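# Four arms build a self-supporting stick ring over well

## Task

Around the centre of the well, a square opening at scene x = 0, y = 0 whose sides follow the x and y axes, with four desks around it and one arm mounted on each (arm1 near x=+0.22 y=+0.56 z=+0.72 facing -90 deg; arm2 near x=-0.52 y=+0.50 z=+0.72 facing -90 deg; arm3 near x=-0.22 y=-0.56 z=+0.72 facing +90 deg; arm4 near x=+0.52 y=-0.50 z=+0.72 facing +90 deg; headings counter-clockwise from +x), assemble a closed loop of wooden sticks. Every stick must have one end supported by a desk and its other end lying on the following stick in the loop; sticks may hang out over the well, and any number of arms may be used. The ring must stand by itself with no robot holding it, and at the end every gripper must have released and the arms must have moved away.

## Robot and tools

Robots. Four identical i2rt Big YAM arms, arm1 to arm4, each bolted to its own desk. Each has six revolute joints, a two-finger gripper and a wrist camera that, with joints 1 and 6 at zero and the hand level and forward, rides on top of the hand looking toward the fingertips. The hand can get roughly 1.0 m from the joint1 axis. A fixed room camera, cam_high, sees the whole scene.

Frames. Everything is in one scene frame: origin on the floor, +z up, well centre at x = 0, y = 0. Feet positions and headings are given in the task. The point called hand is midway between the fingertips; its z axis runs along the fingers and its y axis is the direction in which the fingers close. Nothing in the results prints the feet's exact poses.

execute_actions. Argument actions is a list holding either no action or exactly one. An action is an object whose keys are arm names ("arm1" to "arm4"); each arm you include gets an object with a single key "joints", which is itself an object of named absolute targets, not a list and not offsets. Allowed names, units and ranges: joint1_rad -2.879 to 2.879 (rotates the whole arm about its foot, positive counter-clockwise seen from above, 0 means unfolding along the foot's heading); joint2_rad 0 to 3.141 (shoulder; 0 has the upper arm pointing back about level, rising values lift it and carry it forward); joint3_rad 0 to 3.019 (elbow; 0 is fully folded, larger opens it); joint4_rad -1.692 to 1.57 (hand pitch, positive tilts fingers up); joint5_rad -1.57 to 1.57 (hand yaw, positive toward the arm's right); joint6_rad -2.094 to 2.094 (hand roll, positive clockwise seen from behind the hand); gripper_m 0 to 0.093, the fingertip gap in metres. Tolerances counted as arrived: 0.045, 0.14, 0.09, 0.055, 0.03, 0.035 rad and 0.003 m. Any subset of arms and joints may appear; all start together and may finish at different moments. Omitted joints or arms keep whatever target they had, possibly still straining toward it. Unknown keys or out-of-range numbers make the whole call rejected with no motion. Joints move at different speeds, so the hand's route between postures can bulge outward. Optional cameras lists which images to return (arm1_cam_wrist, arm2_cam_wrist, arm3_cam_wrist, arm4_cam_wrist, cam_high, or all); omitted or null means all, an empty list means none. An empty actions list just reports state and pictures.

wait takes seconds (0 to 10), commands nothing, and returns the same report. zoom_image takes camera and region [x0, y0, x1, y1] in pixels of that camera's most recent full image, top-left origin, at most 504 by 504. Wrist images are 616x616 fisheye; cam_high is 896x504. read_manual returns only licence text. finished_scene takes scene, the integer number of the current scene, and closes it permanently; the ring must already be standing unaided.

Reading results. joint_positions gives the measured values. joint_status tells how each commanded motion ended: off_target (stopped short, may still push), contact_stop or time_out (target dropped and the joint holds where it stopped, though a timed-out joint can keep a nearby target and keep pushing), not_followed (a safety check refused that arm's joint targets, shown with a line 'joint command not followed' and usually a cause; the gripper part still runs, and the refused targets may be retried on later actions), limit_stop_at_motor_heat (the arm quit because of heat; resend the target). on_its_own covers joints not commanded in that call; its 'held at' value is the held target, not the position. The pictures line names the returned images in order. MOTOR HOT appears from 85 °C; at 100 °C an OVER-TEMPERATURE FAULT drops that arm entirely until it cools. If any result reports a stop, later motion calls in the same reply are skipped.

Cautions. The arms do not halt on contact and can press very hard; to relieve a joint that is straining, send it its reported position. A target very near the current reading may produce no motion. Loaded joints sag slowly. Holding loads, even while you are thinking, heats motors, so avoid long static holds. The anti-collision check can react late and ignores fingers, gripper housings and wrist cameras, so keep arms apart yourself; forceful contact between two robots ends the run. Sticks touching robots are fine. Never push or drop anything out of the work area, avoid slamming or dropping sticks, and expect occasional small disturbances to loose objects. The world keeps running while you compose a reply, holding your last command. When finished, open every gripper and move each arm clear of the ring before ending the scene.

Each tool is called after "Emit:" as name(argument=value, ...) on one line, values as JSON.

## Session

Emit:
execute_actions(actions=[])

Scene clock: 0.00 s.
arm1.joint_positions: joint1_rad=-0.423 joint2_rad=+0.639 joint3_rad=+1.404 joint4_rad=-1.267 joint5_rad=-0.013 joint6_rad=-0.337 gripper_m=+0.095
arm1.joint_status: not commanded
arm1.hand: x=+0.1205 y=+0.3310 z=+1.3408 quat_wxyz=(-0.211, -0.626, -0.590, +0.464) (m; scene frame)
arm2.joint_positions: joint1_rad=+0.259 joint2_rad=+0.559 joint3_rad=+1.338 joint4_rad=-1.239 joint5_rad=+0.015 joint6_rad=-0.117 gripper_m=+0.094
arm2.joint_status: not commanded
arm2.hand: x=-0.4668 y=+0.2753 z=+1.2767 quat_wxyz=(-0.395, -0.483, -0.701, +0.347) (m; scene frame)
arm3.joint_positions: joint1_rad=-0.353 joint2_rad=+0.514 joint3_rad=+1.350 joint4_rad=-1.510 joint5_rad=-0.104 joint6_rad=-0.221 gripper_m=+0.094
arm3.joint_status: not commanded
arm3.hand: x=-0.1707 y=-0.3890 z=+1.3159 quat_wxyz=(-0.353, +0.613, -0.661, -0.251) (m; scene frame)
arm4.joint_positions: joint1_rad=+0.309 joint2_rad=+0.438 joint3_rad=+1.381 joint4_rad=-1.394 joint5_rad=+0.141 joint6_rad=-0.128 gripper_m=+0.094
arm4.joint_status: not commanded
arm4.hand: x=+0.4969 y=-0.3534 z=+1.2815 quat_wxyz=(-0.388, +0.691, -0.483, -0.371) (m; scene frame)
pictures: arm1_cam_wrist, arm2_cam_wrist, arm3_cam_wrist, arm4_cam_wrist, cam_high
Images, in order (width x height): arm1_cam_wrist 616x616, arm2_cam_wrist 616x616, arm3_cam_wrist 616x616, arm4_cam_wrist 616x616, cam_high 896x504.

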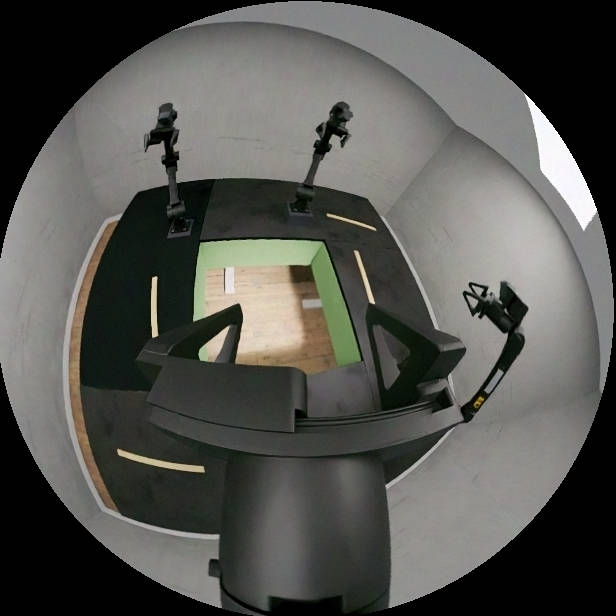

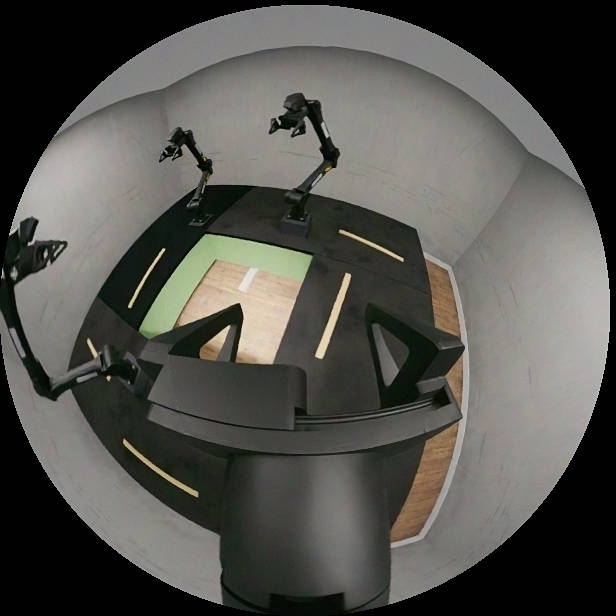

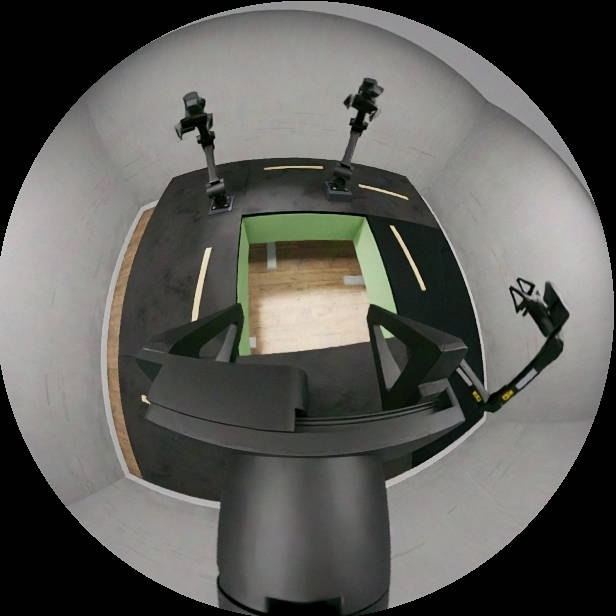

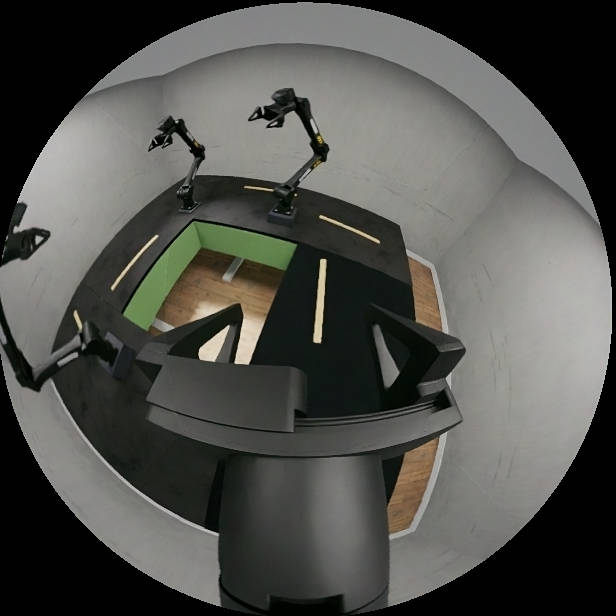

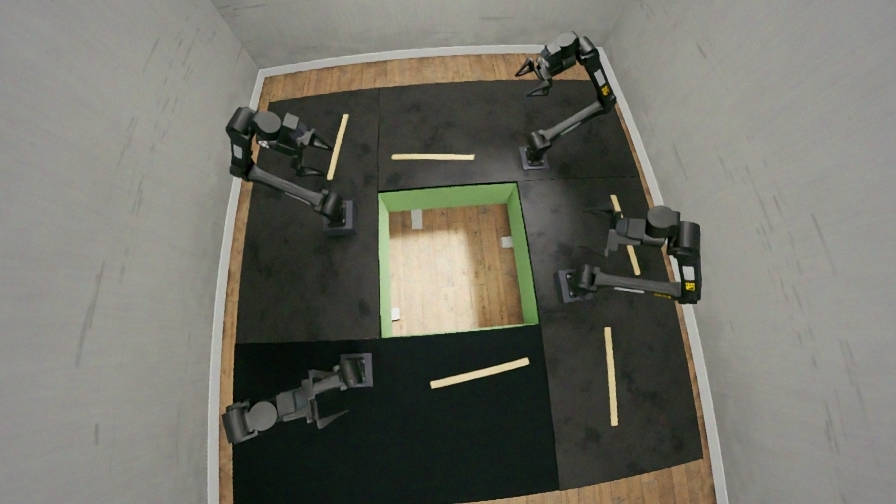

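Same geometry. Zoom for stick ends.

Emit:
zoom_image(camera="cam_high", region=[310,100,530,210])

Emit:
zoom_image(camera="cam_high", region=[420,310,640,440])

Region (310, 100, 530, 210) of cam_high's 896x504 image, scaled by 2.291, with more detail than that image has.

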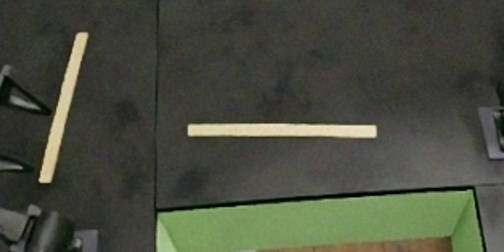

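Region (420, 310, 640, 440) of cam_high's 896x504 image, scaled by 2.291, with more detail than that image has; it fills the top 298 rows of this view, and the rest is white.

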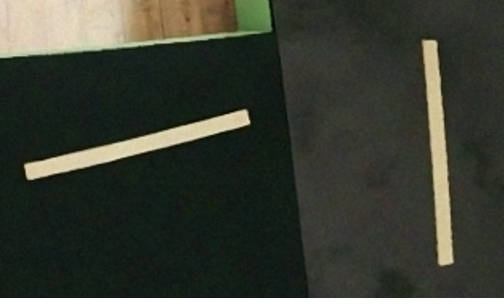

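Emit:
execute_actions(actions=[{"arm1":{"joints":{"joint1_rad":1.97,"joint2_rad":1.56,"joint3_rad":0.834,"joint4_rad":-0.822,"joint5_rad":0,"joint6_rad":0.50,"gripper_m":0.065}},"arm2":{"joints":{"joint1_rad":-0.10,"joint2_rad":1.66,"joint3_rad":1.148,"joint4_rad":-1.033,"joint5_rad":0,"joint6_rad":0.012,"gripper_m":0.065}},"arm3":{"joints":{"joint1_rad":1.78,"joint2_rad":1.675,"joint3_rad":0.894,"joint4_rad":-0.764,"joint5_rad":0,"joint6_rad":0.362,"gripper_m":0.065}},"arm4":{"joints":{"joint1_rad":-0.16,"joint2_rad":1.685,"joint3_rad":1.175,"joint4_rad":-1.037,"joint5_rad":0,"joint6_rad":-0.30,"gripper_m":0.065}}}])

Scene clock: 51.70 s.
arm1.joint_positions: joint1_rad=+1.971 joint2_rad=+1.555 joint3_rad=+0.836 joint4_rad=-0.828 joint5_rad=+0.000 joint6_rad=+0.489 gripper_m=+0.065
arm1.joint_status: all done
arm1.hand: x=+0.5614 y=+0.7135 z=+0.7961 quat_wxyz=(-0.011, -0.034, -0.999, -0.004) (m; scene frame)
arm2.joint_positions: joint1_rad=-0.096 joint2_rad=+1.648 joint3_rad=+1.153 joint4_rad=-1.042 joint5_rad=+0.001 joint6_rad=+0.003 gripper_m=+0.065
arm2.joint_status: all done
arm2.hand: x=-0.5648 y=+0.0388 z=+0.8027 quat_wxyz=(-0.011, -0.741, -0.671, +0.009) (m; scene frame)
arm3.joint_positions: joint1_rad=+1.781 joint2_rad=+1.676 joint3_rad=+0.906 joint4_rad=-0.768 joint5_rad=+0.000 joint6_rad=+0.347 gripper_m=+0.065
arm3.joint_status: all done
arm3.hand: x=-0.6187 y=-0.6494 z=+0.8031 quat_wxyz=(+0.007, +0.998, -0.064, -0.020) (m; scene frame)
arm4.joint_positions: joint1_rad=-0.155 joint2_rad=+1.690 joint3_rad=+1.180 joint4_rad=-1.048 joint5_rad=+0.001 joint6_rad=-0.290 gripper_m=+0.065
arm4.joint_status: all done
arm4.hand: x=+0.5924 y=-0.0354 z=+0.7953 quat_wxyz=(-0.009, +0.754, -0.657, -0.006) (m; scene frame)
pictures: arm1_cam_wrist, arm2_cam_wrist, arm3_cam_wrist, arm4_cam_wrist, cam_high
Images, in order (width x height): arm1_cam_wrist 616x616, arm2_cam_wrist 616x616, arm3_cam_wrist 616x616, arm4_cam_wrist 616x616, cam_high 896x504.

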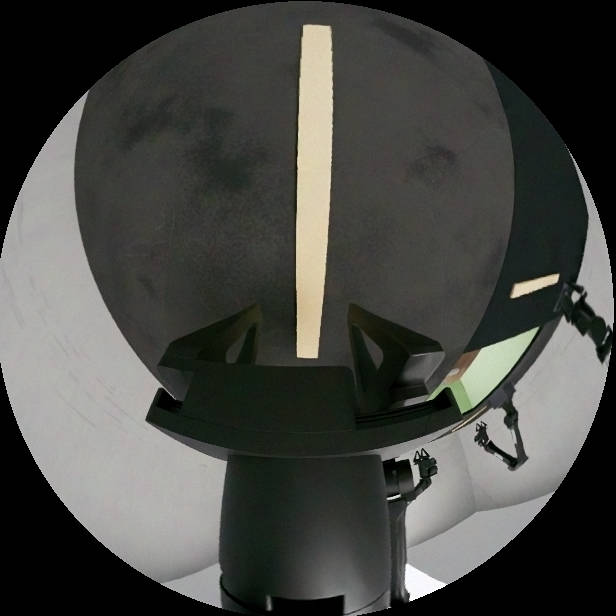

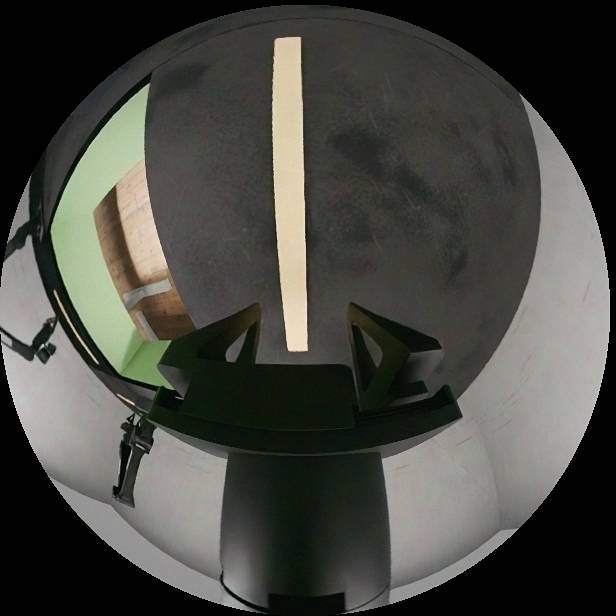

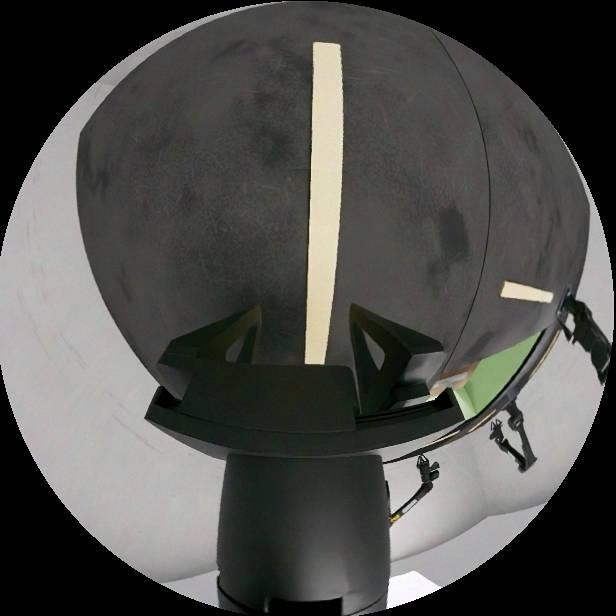

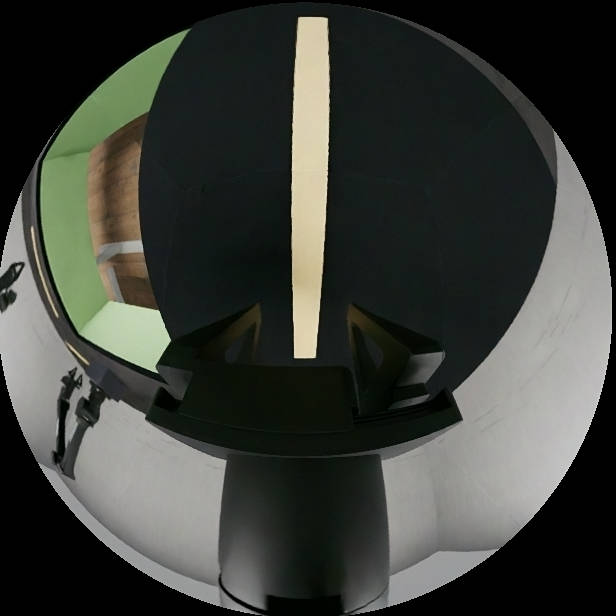

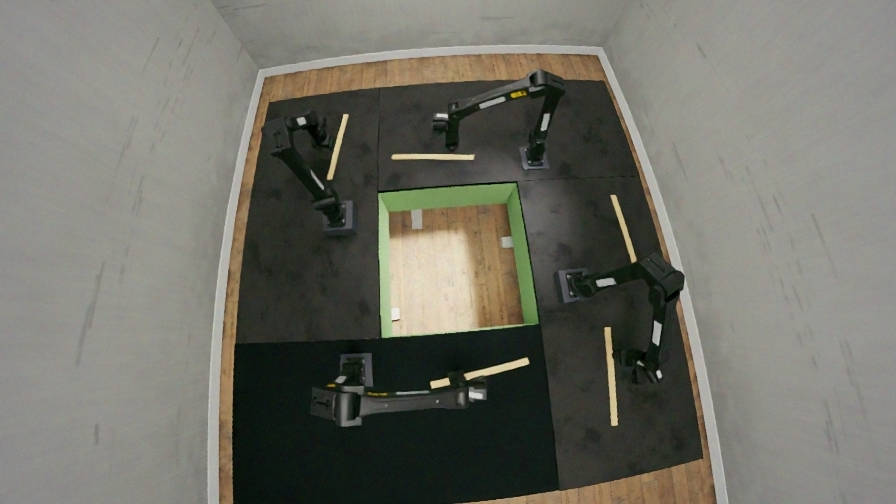

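Emit:
execute_actions(actions=[{"arm1":{"joints":{"joint1_rad":1.948,"joint2_rad":1.705,"joint3_rad":0.781,"joint4_rad":-0.641,"joint6_rad":0.505}},"arm2":{"joints":{"joint1_rad":-0.06,"joint2_rad":1.783,"joint3_rad":1.076,"joint4_rad":-0.864,"joint6_rad":0.025}},"arm3":{"joints":{"joint1_rad":1.748,"joint2_rad":1.825,"joint3_rad":0.818,"joint4_rad":-0.562}},"arm4":{"joints":{"joint2_rad":1.773,"joint3_rad":1.113,"joint4_rad":-0.90,"joint6_rad":-0.265}}}], cameras=["arm1_cam_wrist","arm2_cam_wrist","arm3_cam_wrist","arm4_cam_wrist"])

Scene clock: 74.33 s.
arm1.joint_positions: joint1_rad=+1.956 joint2_rad=+1.707 joint3_rad=+0.787 joint4_rad=-0.655 joint5_rad=-0.002 joint6_rad=+0.495 gripper_m=+0.065
arm1.joint_status: all done
arm1.hand: x=+0.5578 y=+0.7060 z=+0.7299 quat_wxyz=(+0.002, -0.045, -0.999, +0.001) (m; scene frame)
arm2.joint_positions: joint1_rad=-0.065 joint2_rad=+1.778 joint3_rad=+1.079 joint4_rad=-0.875 joint5_rad=+0.002 joint6_rad=+0.017 gripper_m=+0.065
arm2.joint_status: all done
arm2.hand: x=-0.5500 y=+0.0431 z=+0.7227 quat_wxyz=(+0.002, -0.735, -0.678, -0.004) (m; scene frame)
arm3.joint_positions: joint1_rad=+1.754 joint2_rad=+1.826 joint3_rad=+0.822 joint4_rad=-0.573 joint5_rad=+0.001 joint6_rad=+0.348 gripper_m=+0.065
arm3.joint_status: all done
arm3.hand: x=-0.5972 y=-0.6338 z=+0.7260 quat_wxyz=(+0.001, +0.997, -0.078, -0.001) (m; scene frame)
arm4.joint_positions: joint1_rad=-0.155 joint2_rad=+1.778 joint3_rad=+1.120 joint4_rad=-0.914 joint5_rad=+0.001 joint6_rad=-0.275 gripper_m=+0.065
arm4.joint_status: all done
arm4.hand: x=+0.5919 y=-0.0377 z=+0.7367 quat_wxyz=(-0.003, +0.749, -0.663, -0.002) (m; scene frame)
pictures: arm1_cam_wrist, arm2_cam_wrist, arm3_cam_wrist, arm4_cam_wrist
Images, in order (width x height): arm1_cam_wrist 616x616, arm2_cam_wrist 616x616, arm3_cam_wrist 616x616, arm4_cam_wrist 616x616.

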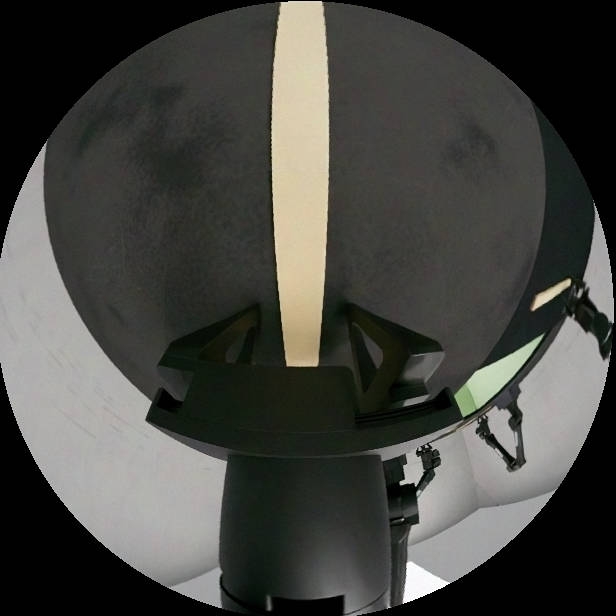

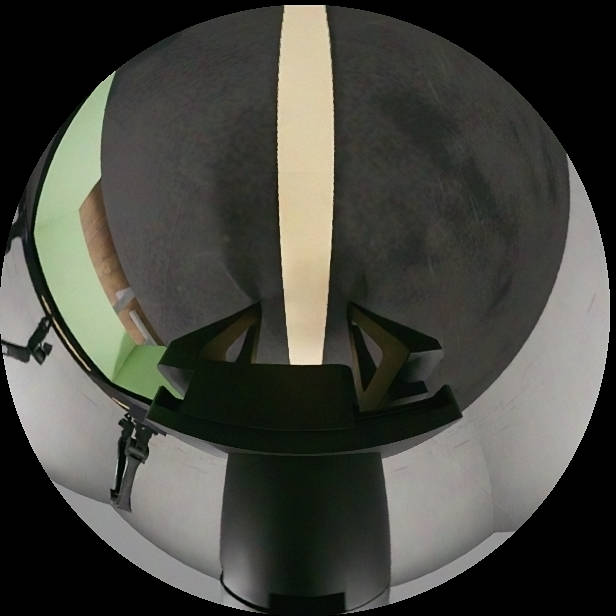

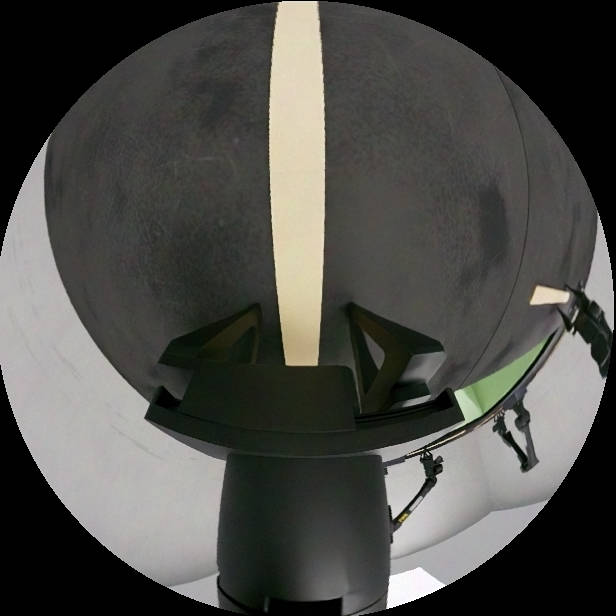

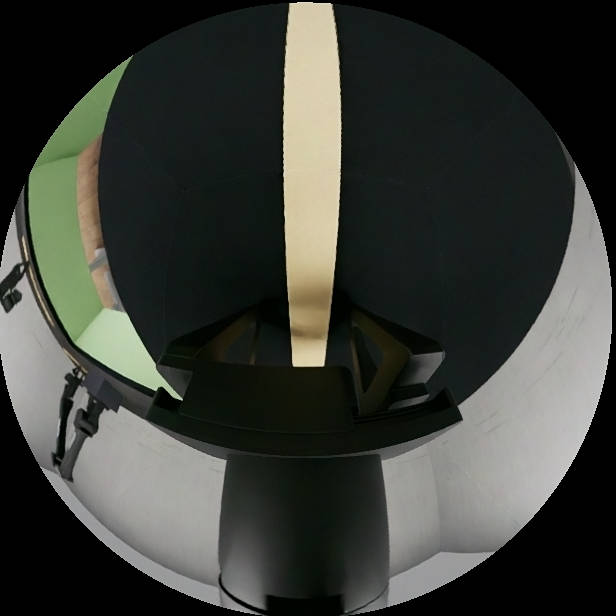

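Emit:
execute_actions(actions=[{"arm1":{"joints":{"joint2_rad":1.725,"gripper_m":0.04}},"arm2":{"joints":{"joint2_rad":1.80,"gripper_m":0.04}},"arm3":{"joints":{"joint2_rad":1.845,"gripper_m":0.04}},"arm4":{"joints":{"joint2_rad":1.798,"gripper_m":0.04}}}], cameras=[])

Emit:
execute_actions(actions=[{"arm1":{"joints":{"gripper_m":0.02}},"arm2":{"joints":{"gripper_m":0.02}},"arm3":{"joints":{"gripper_m":0.02}},"arm4":{"joints":{"gripper_m":0.02}}}], cameras=["cam_high"])

Scene clock: 83.20 s.
arm1.joint_positions: joint1_rad=+1.956 joint2_rad=+1.709 joint3_rad=+0.787 joint4_rad=-0.654 joint5_rad=-0.002 joint6_rad=+0.495 gripper_m=+0.040
arm1.joint_status: all done
arm1.hand: x=+0.5576 y=+0.7059 z=+0.7291 quat_wxyz=(+0.003, -0.045, -0.999, +0.002) (m; scene frame)
arm2.joint_positions: joint1_rad=-0.065 joint2_rad=+1.778 joint3_rad=+1.079 joint4_rad=-0.875 joint5_rad=+0.002 joint6_rad=+0.017 gripper_m=+0.040
arm2.joint_status: all done
arm2.hand: x=-0.5500 y=+0.0431 z=+0.7227 quat_wxyz=(+0.002, -0.735, -0.678, -0.004) (m; scene frame)
arm3.joint_positions: joint1_rad=+1.754 joint2_rad=+1.826 joint3_rad=+0.822 joint4_rad=-0.573 joint5_rad=+0.001 joint6_rad=+0.348 gripper_m=+0.040
arm3.joint_status: all done
arm3.hand: x=-0.5972 y=-0.6338 z=+0.7260 quat_wxyz=(+0.001, +0.997, -0.078, -0.001) (m; scene frame)
arm4.joint_positions: joint1_rad=-0.155 joint2_rad=+1.779 joint3_rad=+1.120 joint4_rad=-0.914 joint5_rad=+0.001 joint6_rad=-0.275 gripper_m=+0.040
arm4.joint_status: all done
arm4.hand: x=+0.5919 y=-0.0379 z=+0.7360 quat_wxyz=(-0.003, +0.749, -0.663, -0.002) (m; scene frame)
pictures: none
No camera images: the call's "cameras" was empty. Leave "cameras" out to get every camera's image.

Scene clock: 83.70 s.
arm1.joint_positions: joint1_rad=+1.956 joint2_rad=+1.710 joint3_rad=+0.787 joint4_rad=-0.654 joint5_rad=-0.001 joint6_rad=+0.495 gripper_m=+0.028
arm1.joint_status: gripper_m off_target (ended at +0.028, target +0.020)
arm1.hand: x=+0.5576 y=+0.7058 z=+0.7290 quat_wxyz=(+0.003, -0.045, -0.999, +0.002) (m; scene frame)
arm2.joint_positions: joint1_rad=-0.065 joint2_rad=+1.778 joint3_rad=+1.079 joint4_rad=-0.875 joint5_rad=+0.002 joint6_rad=+0.017 gripper_m=+0.028
arm2.joint_status: gripper_m off_target (ended at +0.028, target +0.020)
arm2.hand: x=-0.5499 y=+0.0431 z=+0.7227 quat_wxyz=(+0.002, -0.735, -0.678, -0.004) (m; scene frame)
arm3.joint_positions: joint1_rad=+1.754 joint2_rad=+1.826 joint3_rad=+0.822 joint4_rad=-0.573 joint5_rad=+0.001 joint6_rad=+0.349 gripper_m=+0.027
arm3.joint_status: gripper_m off_target (ended at +0.027, target +0.020)
arm3.hand: x=-0.5971 y=-0.6338 z=+0.7259 quat_wxyz=(+0.001, +0.997, -0.078, -0.001) (m; scene frame)
arm4.joint_positions: joint1_rad=-0.155 joint2_rad=+1.779 joint3_rad=+1.120 joint4_rad=-0.914 joint5_rad=+0.000 joint6_rad=-0.274 gripper_m=+0.027
arm4.joint_status: gripper_m off_target (ended at +0.027, target +0.020)
arm4.hand: x=+0.5919 y=-0.0378 z=+0.7360 quat_wxyz=(-0.003, +0.749, -0.663, -0.002) (m; scene frame)
pictures: cam_high
Images, in order (width x height): cam_high 896x504.

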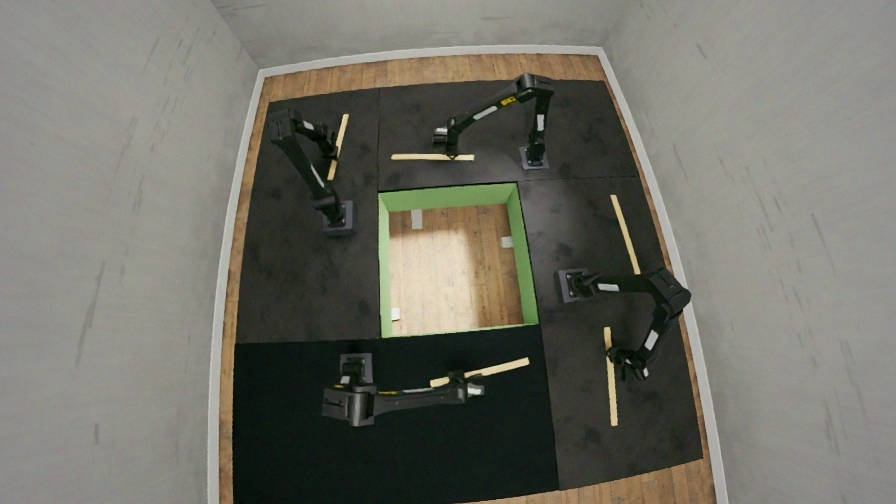

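Emit:
execute_actions(actions=[{"arm1":{"joints":{"joint2_rad":1.181,"joint3_rad":0.724,"joint4_rad":-0.955}},"arm2":{"joints":{"joint2_rad":1.68,"joint4_rad":-0.96}},"arm3":{"joints":{"joint2_rad":1.18,"joint3_rad":0.759,"joint4_rad":-1.011}},"arm4":{"joints":{"joint2_rad":1.68,"joint4_rad":-1.0}}}], cameras=[])

Emit:
execute_actions(actions=[{"arm1":{"joints":{"joint1_rad":-0.67,"joint5_rad":-0.122,"joint6_rad":-0.655}},"arm2":{"joints":{"joint1_rad":-0.4}},"arm3":{"joints":{"joint1_rad":-0.625,"joint5_rad":-0.105,"joint6_rad":-0.62}},"arm4":{"joints":{"joint1_rad":-0.45}}}], cameras=["cam_high"])

Scene clock: 104.43 s.
arm1.joint_positions: joint1_rad=+1.956 joint2_rad=+1.179 joint3_rad=+0.722 joint4_rad=-0.945 joint5_rad=-0.001 joint6_rad=+0.495 gripper_m=+0.028
arm1.joint_status: all done
arm1.hand: x=+0.5148 y=+0.6878 z=+0.8788 quat_wxyz=(-0.076, -0.045, -0.995, -0.036) (m; scene frame)
arm2.joint_positions: joint1_rad=-0.065 joint2_rad=+1.684 joint3_rad=+1.079 joint4_rad=-0.952 joint5_rad=+0.002 joint6_rad=+0.017 gripper_m=+0.028
arm2.joint_status: all done
arm2.hand: x=-0.5496 y=+0.0509 z=+0.7635 quat_wxyz=(-0.005, -0.735, -0.678, +0.002) (m; scene frame)
arm3.joint_positions: joint1_rad=+1.754 joint2_rad=+1.178 joint3_rad=+0.759 joint4_rad=-1.004 joint5_rad=+0.001 joint6_rad=+0.349 gripper_m=+0.027
arm3.joint_status: all done
arm3.hand: x=-0.5349 y=-0.6211 z=+0.9217 quat_wxyz=(+0.022, +0.994, -0.078, -0.076) (m; scene frame)
arm4.joint_positions: joint1_rad=-0.155 joint2_rad=+1.676 joint3_rad=+1.120 joint4_rad=-0.988 joint5_rad=+0.000 joint6_rad=-0.274 gripper_m=+0.027
arm4.joint_status: all done
arm4.hand: x=+0.5906 y=-0.0460 z=+0.7816 quat_wxyz=(-0.015, +0.748, -0.663, -0.010) (m; scene frame)
pictures: none
No camera images: the call's "cameras" was empty. Leave "cameras" out to get every camera's image.

Scene clock: 106.73 s.
arm1.joint_positions: joint1_rad=-0.667 joint2_rad=+1.179 joint3_rad=+0.722 joint4_rad=-0.945 joint5_rad=-0.120 joint6_rad=-0.644 gripper_m=+0.028
arm1.joint_status: all done
arm1.hand: x=+0.0379 y=+0.2896 z=+0.8806 quat_wxyz=(-0.072, -0.701, -0.706, +0.075) (m; scene frame)
arm2.joint_positions: joint1_rad=-0.409 joint2_rad=+1.684 joint3_rad=+1.079 joint4_rad=-0.952 joint5_rad=+0.001 joint6_rad=+0.021 gripper_m=+0.028
arm2.joint_status: all done
arm2.hand: x=-0.6993 y=+0.0871 z=+0.7629 quat_wxyz=(-0.003, -0.841, -0.541, +0.003) (m; scene frame)
arm3.joint_positions: joint1_rad=-0.621 joint2_rad=+1.178 joint3_rad=+0.759 joint4_rad=-1.004 joint5_rad=-0.103 joint6_rad=-0.605 gripper_m=+0.027
arm3.joint_status: all done
arm3.hand: x=-0.0438 y=-0.2838 z=+0.9168 quat_wxyz=(-0.059, +0.705, -0.704, -0.065) (m; scene frame)
arm4.joint_positions: joint1_rad=-0.463 joint2_rad=+1.676 joint3_rad=+1.120 joint4_rad=-0.988 joint5_rad=+0.001 joint6_rad=-0.271 gripper_m=+0.027
arm4.joint_status: all done
arm4.hand: x=+0.7253 y=-0.0890 z=+0.7813 quat_wxyz=(-0.016, +0.637, -0.771, -0.008) (m; scene frame)
pictures: cam_high
Images, in order (width x height): cam_high 896x504.

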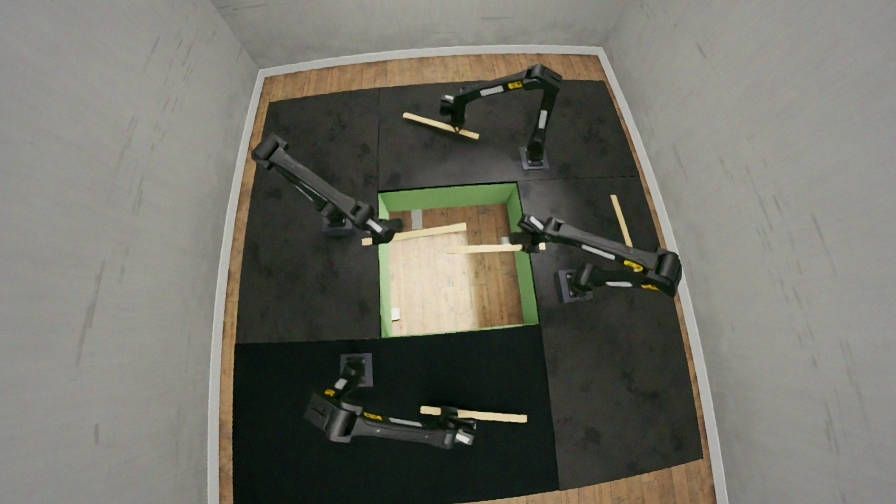

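Emit:
execute_actions(actions=[{"arm1":{"joints":{"joint2_rad":1.465,"joint3_rad":0.574,"joint4_rad":-0.50}},"arm2":{"joints":{"joint1_rad":0.425,"joint2_rad":1.70,"joint3_rad":1.275,"joint4_rad":-0.882,"joint5_rad":-0.174,"joint6_rad":-1.185}},"arm4":{"joints":{"joint1_rad":0.0,"joint2_rad":1.65,"joint3_rad":1.31,"joint4_rad":-0.938,"joint5_rad":-0.165,"joint6_rad":-1.36}}}], cameras=["cam_high","arm1_cam_wrist"])

Emit:
zoom_image(camera="cam_high", region=[360,170,560,350])

Scene clock: 129.33 s.
arm1.joint_positions: joint1_rad=-0.667 joint2_rad=+1.474 joint3_rad=+0.567 joint4_rad=-0.517 joint5_rad=-0.120 joint6_rad=-0.645 gripper_m=+0.028
arm1.joint_status: all done
arm1.hand: x=+0.0378 y=+0.2892 z=+0.7551 quat_wxyz=(-0.070, -0.701, -0.706, +0.065) (m; scene frame)
arm2.joint_positions: joint1_rad=+0.429 joint2_rad=+1.688 joint3_rad=+1.254 joint4_rad=-0.883 joint5_rad=-0.177 joint6_rad=-1.172 gripper_m=+0.027
arm2.joint_status: all done
arm2.hand: x=-0.2674 y=+0.0203 z=+0.8312 quat_wxyz=(-0.134, +0.027, -0.988, +0.078) (m; scene frame)
arm3.joint_positions: joint1_rad=-0.622 joint2_rad=+1.178 joint3_rad=+0.759 joint4_rad=-1.006 joint5_rad=-0.100 joint6_rad=-0.606 gripper_m=+0.027
arm3.joint_status: not commanded
arm3.hand: x=-0.0434 y=-0.2849 z=+0.9164 quat_wxyz=(-0.058, +0.704, -0.705, -0.063) (m; scene frame)
arm4.joint_positions: joint1_rad=+0.012 joint2_rad=+1.657 joint3_rad=+1.276 joint4_rad=-0.943 joint5_rad=-0.165 joint6_rad=-1.351 gripper_m=+0.027
arm4.joint_status: all done
arm4.hand: x=+0.4848 y=+0.0345 z=+0.8535 quat_wxyz=(-0.117, +0.984, -0.091, -0.096) (m; scene frame)
pictures: arm1_cam_wrist, cam_high
Images, in order (width x height): arm1_cam_wrist 616x616, cam_high 896x504.

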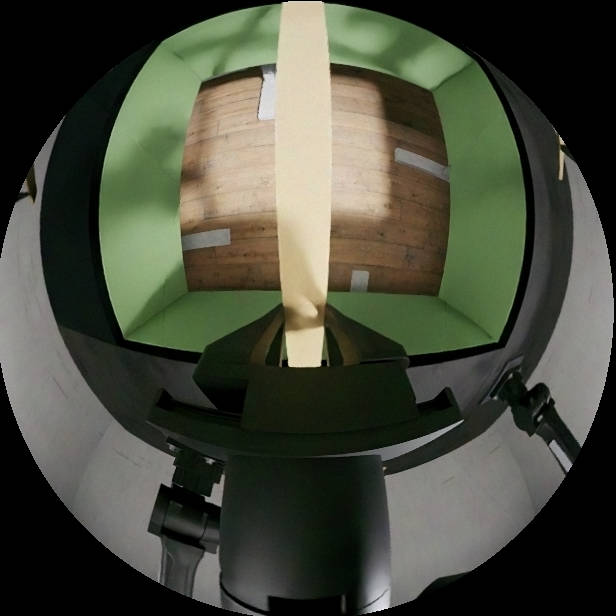

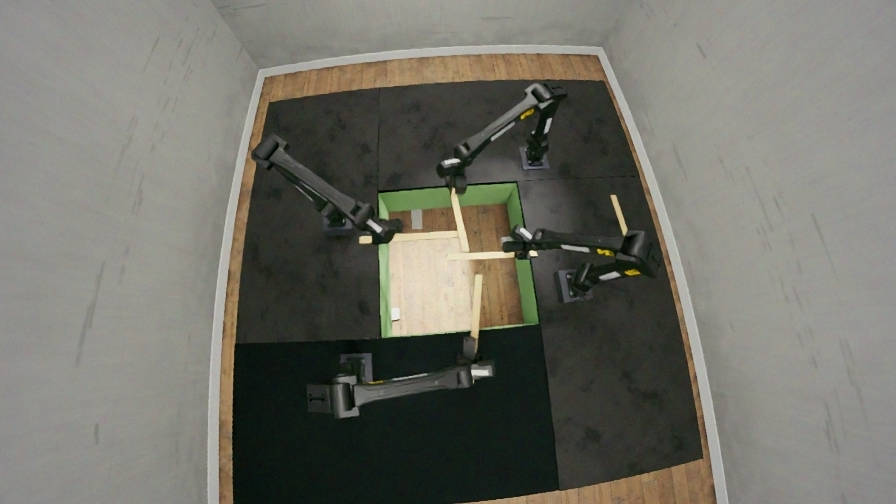

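Region (360, 170, 560, 350) of cam_high's 896x504 image, scaled by 2.520, with more detail than that image has; it fills the top 454 rows of this view, and the rest is white.

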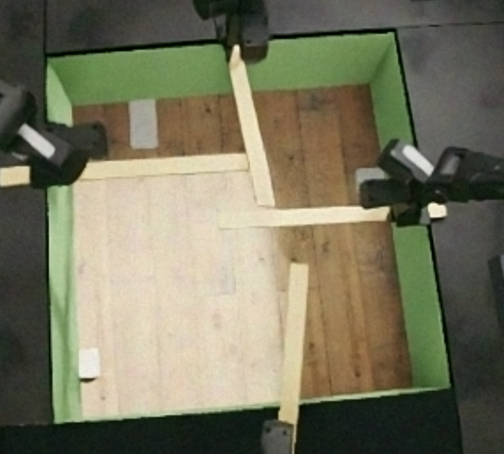

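Emit:
execute_actions(actions=[], cameras=["cam_high","arm2_cam_wrist","arm3_cam_wrist","arm4_cam_wrist"])

Scene clock: 138.83 s.
arm1.joint_positions: joint1_rad=-0.667 joint2_rad=+1.474 joint3_rad=+0.567 joint4_rad=-0.517 joint5_rad=-0.120 joint6_rad=-0.645 gripper_m=+0.028
arm1.joint_status: all done
arm1.hand: x=+0.0378 y=+0.2892 z=+0.7551 quat_wxyz=(-0.070, -0.701, -0.706, +0.065) (m; scene frame)
arm2.joint_positions: joint1_rad=+0.429 joint2_rad=+1.688 joint3_rad=+1.254 joint4_rad=-0.883 joint5_rad=-0.177 joint6_rad=-1.172 gripper_m=+0.027
arm2.joint_status: all done
arm2.hand: x=-0.2674 y=+0.0203 z=+0.8312 quat_wxyz=(-0.134, +0.027, -0.988, +0.078) (m; scene frame)
arm3.joint_positions: joint1_rad=-0.622 joint2_rad=+1.178 joint3_rad=+0.759 joint4_rad=-1.006 joint5_rad=-0.100 joint6_rad=-0.606 gripper_m=+0.027
arm3.joint_status: not commanded
arm3.hand: x=-0.0434 y=-0.2849 z=+0.9164 quat_wxyz=(-0.058, +0.704, -0.705, -0.063) (m; scene frame)
arm4.joint_positions: joint1_rad=+0.012 joint2_rad=+1.657 joint3_rad=+1.276 joint4_rad=-0.943 joint5_rad=-0.165 joint6_rad=-1.351 gripper_m=+0.027
arm4.joint_status: all done
arm4.hand: x=+0.4848 y=+0.0345 z=+0.8535 quat_wxyz=(-0.117, +0.984, -0.091, -0.096) (m; scene frame)
pictures: arm2_cam_wrist, arm3_cam_wrist, arm4_cam_wrist, cam_high
Images, in order (width x height): arm2_cam_wrist 616x616, arm3_cam_wrist 616x616, arm4_cam_wrist 616x616, cam_high 896x504.

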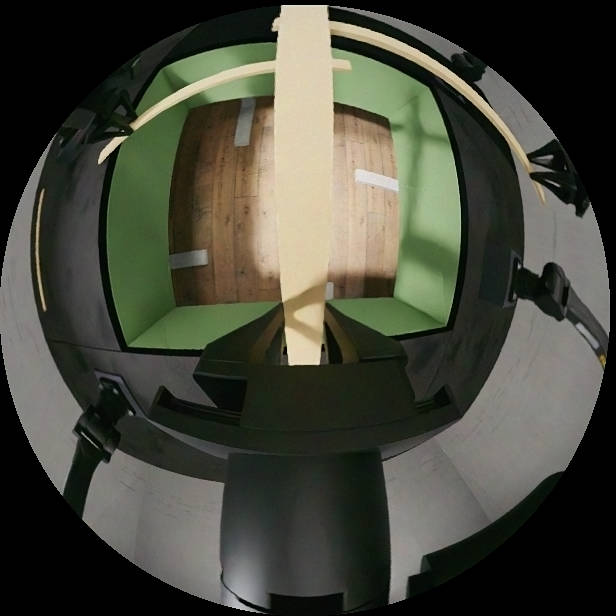

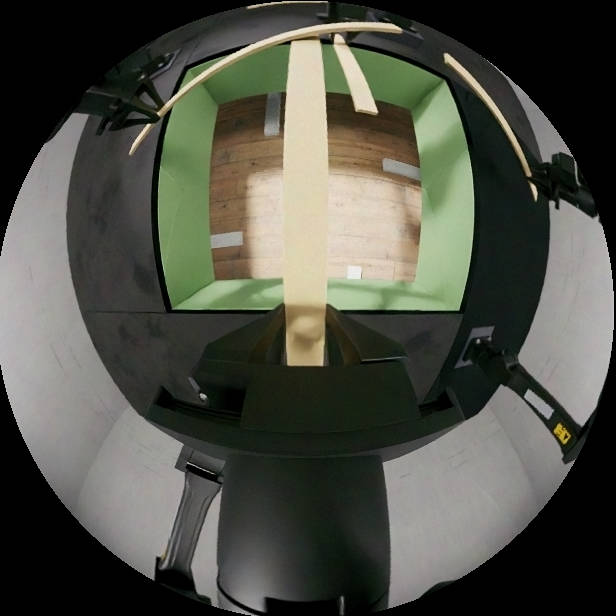

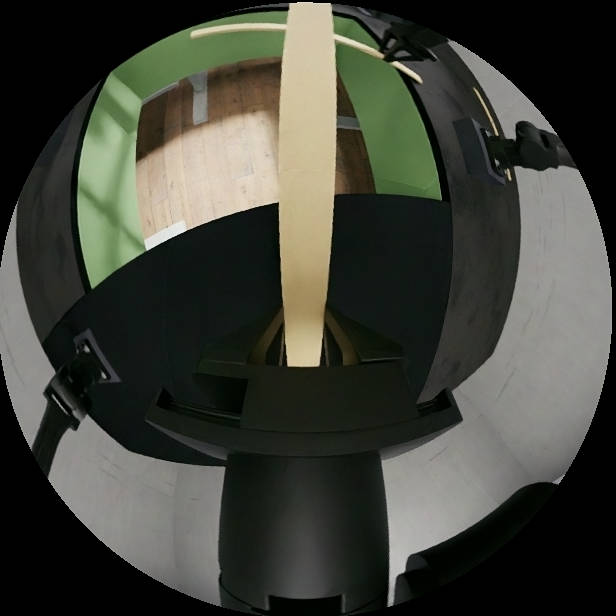

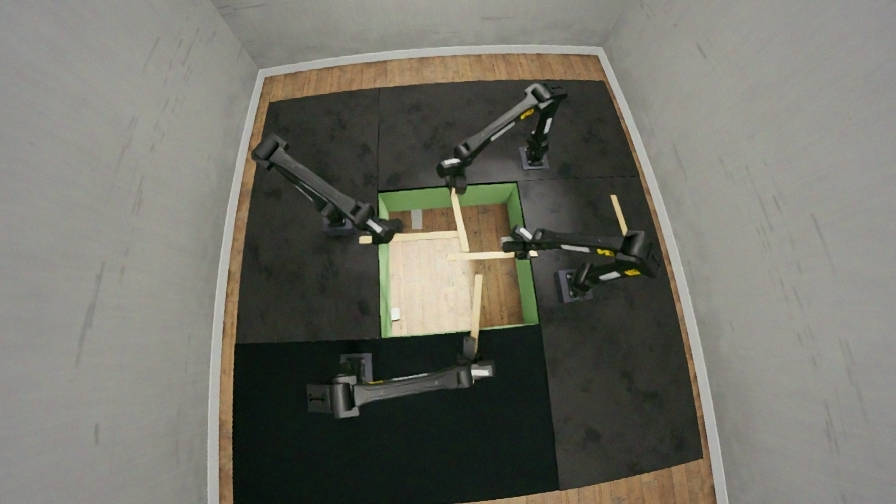

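Emit:
execute_actions(actions=[{"arm2":{"joints":{"joint6_rad":-1.45}}}], cameras=[])

Emit:
execute_actions(actions=[{"arm2":{"joints":{"joint2_rad":1.79,"joint3_rad":1.232,"joint4_rad":-0.90}},"arm3":{"joints":{"joint1_rad":-0.725,"joint2_rad":1.30,"joint3_rad":0.477,"joint4_rad":-0.40,"joint5_rad":-0.275,"joint6_rad":-0.685}}}], cameras=["cam_high","arm2_cam_wrist","arm4_cam_wrist"])

Emit:
zoom_image(camera="cam_high", region=[360,170,560,350])

Scene clock: 177.50 s.
arm1.joint_positions: joint1_rad=-0.667 joint2_rad=+1.474 joint3_rad=+0.567 joint4_rad=-0.517 joint5_rad=-0.120 joint6_rad=-0.645 gripper_m=+0.028
arm1.joint_status: not commanded
arm1.hand: x=+0.0378 y=+0.2892 z=+0.7551 quat_wxyz=(-0.070, -0.701, -0.706, +0.065) (m; scene frame)
arm2.joint_positions: joint1_rad=+0.429 joint2_rad=+1.688 joint3_rad=+1.254 joint4_rad=-0.883 joint5_rad=-0.174 joint6_rad=-1.443 gripper_m=+0.027
arm2.joint_status: all done
arm2.hand: x=-0.2679 y=+0.0200 z=+0.8310 quat_wxyz=(-0.120, +0.160, -0.975, +0.096) (m; scene frame)
arm3.joint_positions: joint1_rad=-0.622 joint2_rad=+1.179 joint3_rad=+0.758 joint4_rad=-1.008 joint5_rad=-0.103 joint6_rad=-0.606 gripper_m=+0.027
arm3.joint_status: not commanded
arm3.hand: x=-0.0442 y=-0.2850 z=+0.9162 quat_wxyz=(-0.056, +0.704, -0.705, -0.065) (m; scene frame)
arm4.joint_positions: joint1_rad=+0.012 joint2_rad=+1.657 joint3_rad=+1.276 joint4_rad=-0.943 joint5_rad=-0.165 joint6_rad=-1.351 gripper_m=+0.027
arm4.joint_status: not commanded
arm4.hand: x=+0.4848 y=+0.0345 z=+0.8535 quat_wxyz=(-0.117, +0.984, -0.091, -0.096) (m; scene frame)
pictures: none
No camera images: the call's "cameras" was empty. Leave "cameras" out to get every camera's image.

Scene clock: 178.80 s.
arm1.joint_positions: joint1_rad=-0.667 joint2_rad=+1.474 joint3_rad=+0.567 joint4_rad=-0.517 joint5_rad=-0.120 joint6_rad=-0.645 gripper_m=+0.028
arm1.joint_status: not commanded
arm1.hand: x=+0.0378 y=+0.2892 z=+0.7551 quat_wxyz=(-0.070, -0.701, -0.706, +0.065) (m; scene frame)
arm2.joint_positions: joint1_rad=+0.429 joint2_rad=+1.781 joint3_rad=+1.233 joint4_rad=-0.892 joint5_rad=-0.174 joint6_rad=-1.443 gripper_m=+0.027
arm2.joint_status: all done
arm2.hand: x=-0.2745 y=+0.0353 z=+0.7749 quat_wxyz=(-0.104, +0.155, -0.982, +0.036) (m; scene frame)
arm3.joint_positions: joint1_rad=-0.723 joint2_rad=+1.311 joint3_rad=+0.475 joint4_rad=-0.416 joint5_rad=-0.272 joint6_rad=-0.671 gripper_m=+0.027
arm3.joint_status: all done
arm3.hand: x=-0.0413 y=-0.2872 z=+0.8109 quat_wxyz=(-0.139, +0.692, -0.692, -0.149) (m; scene frame)
arm4.joint_positions: joint1_rad=+0.012 joint2_rad=+1.657 joint3_rad=+1.276 joint4_rad=-0.943 joint5_rad=-0.165 joint6_rad=-1.351 gripper_m=+0.027
arm4.joint_status: not commanded
arm4.hand: x=+0.4848 y=+0.0345 z=+0.8535 quat_wxyz=(-0.117, +0.984, -0.091, -0.096) (m; scene frame)
pictures: arm2_cam_wrist, arm4_cam_wrist, cam_high
Images, in order (width x height): arm2_cam_wrist 616x616, arm4_cam_wrist 616x616, cam_high 896x504.

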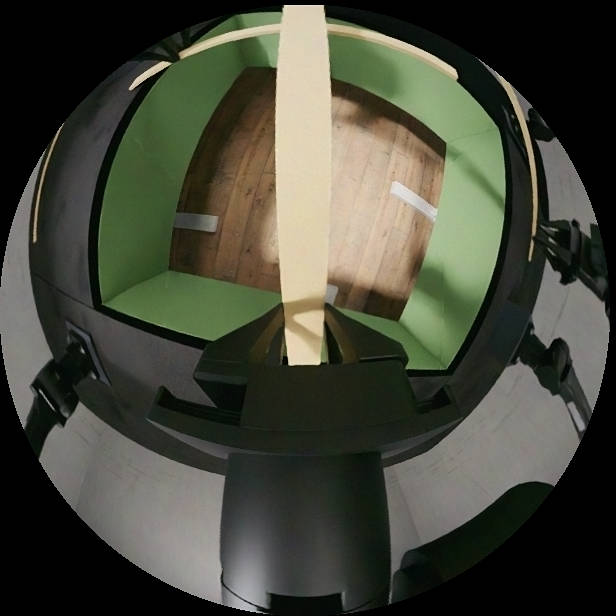

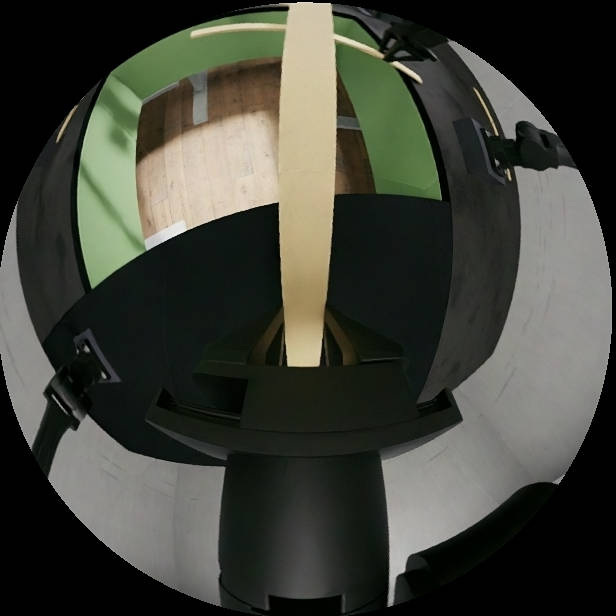

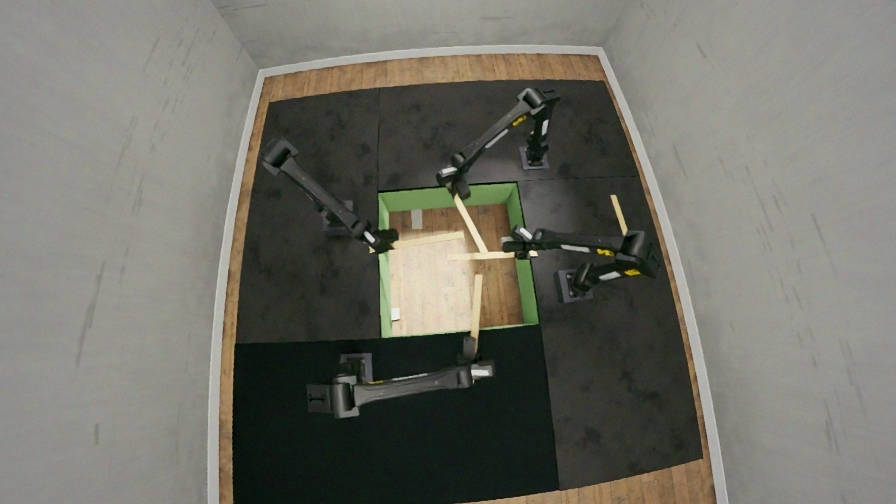

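Region (360, 170, 560, 350) of cam_high's 896x504 image, scaled by 2.520, with more detail than that image has; it fills the top 454 rows of this view, and the rest is white.

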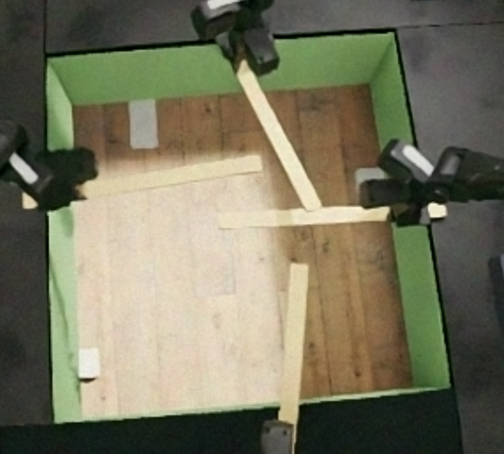

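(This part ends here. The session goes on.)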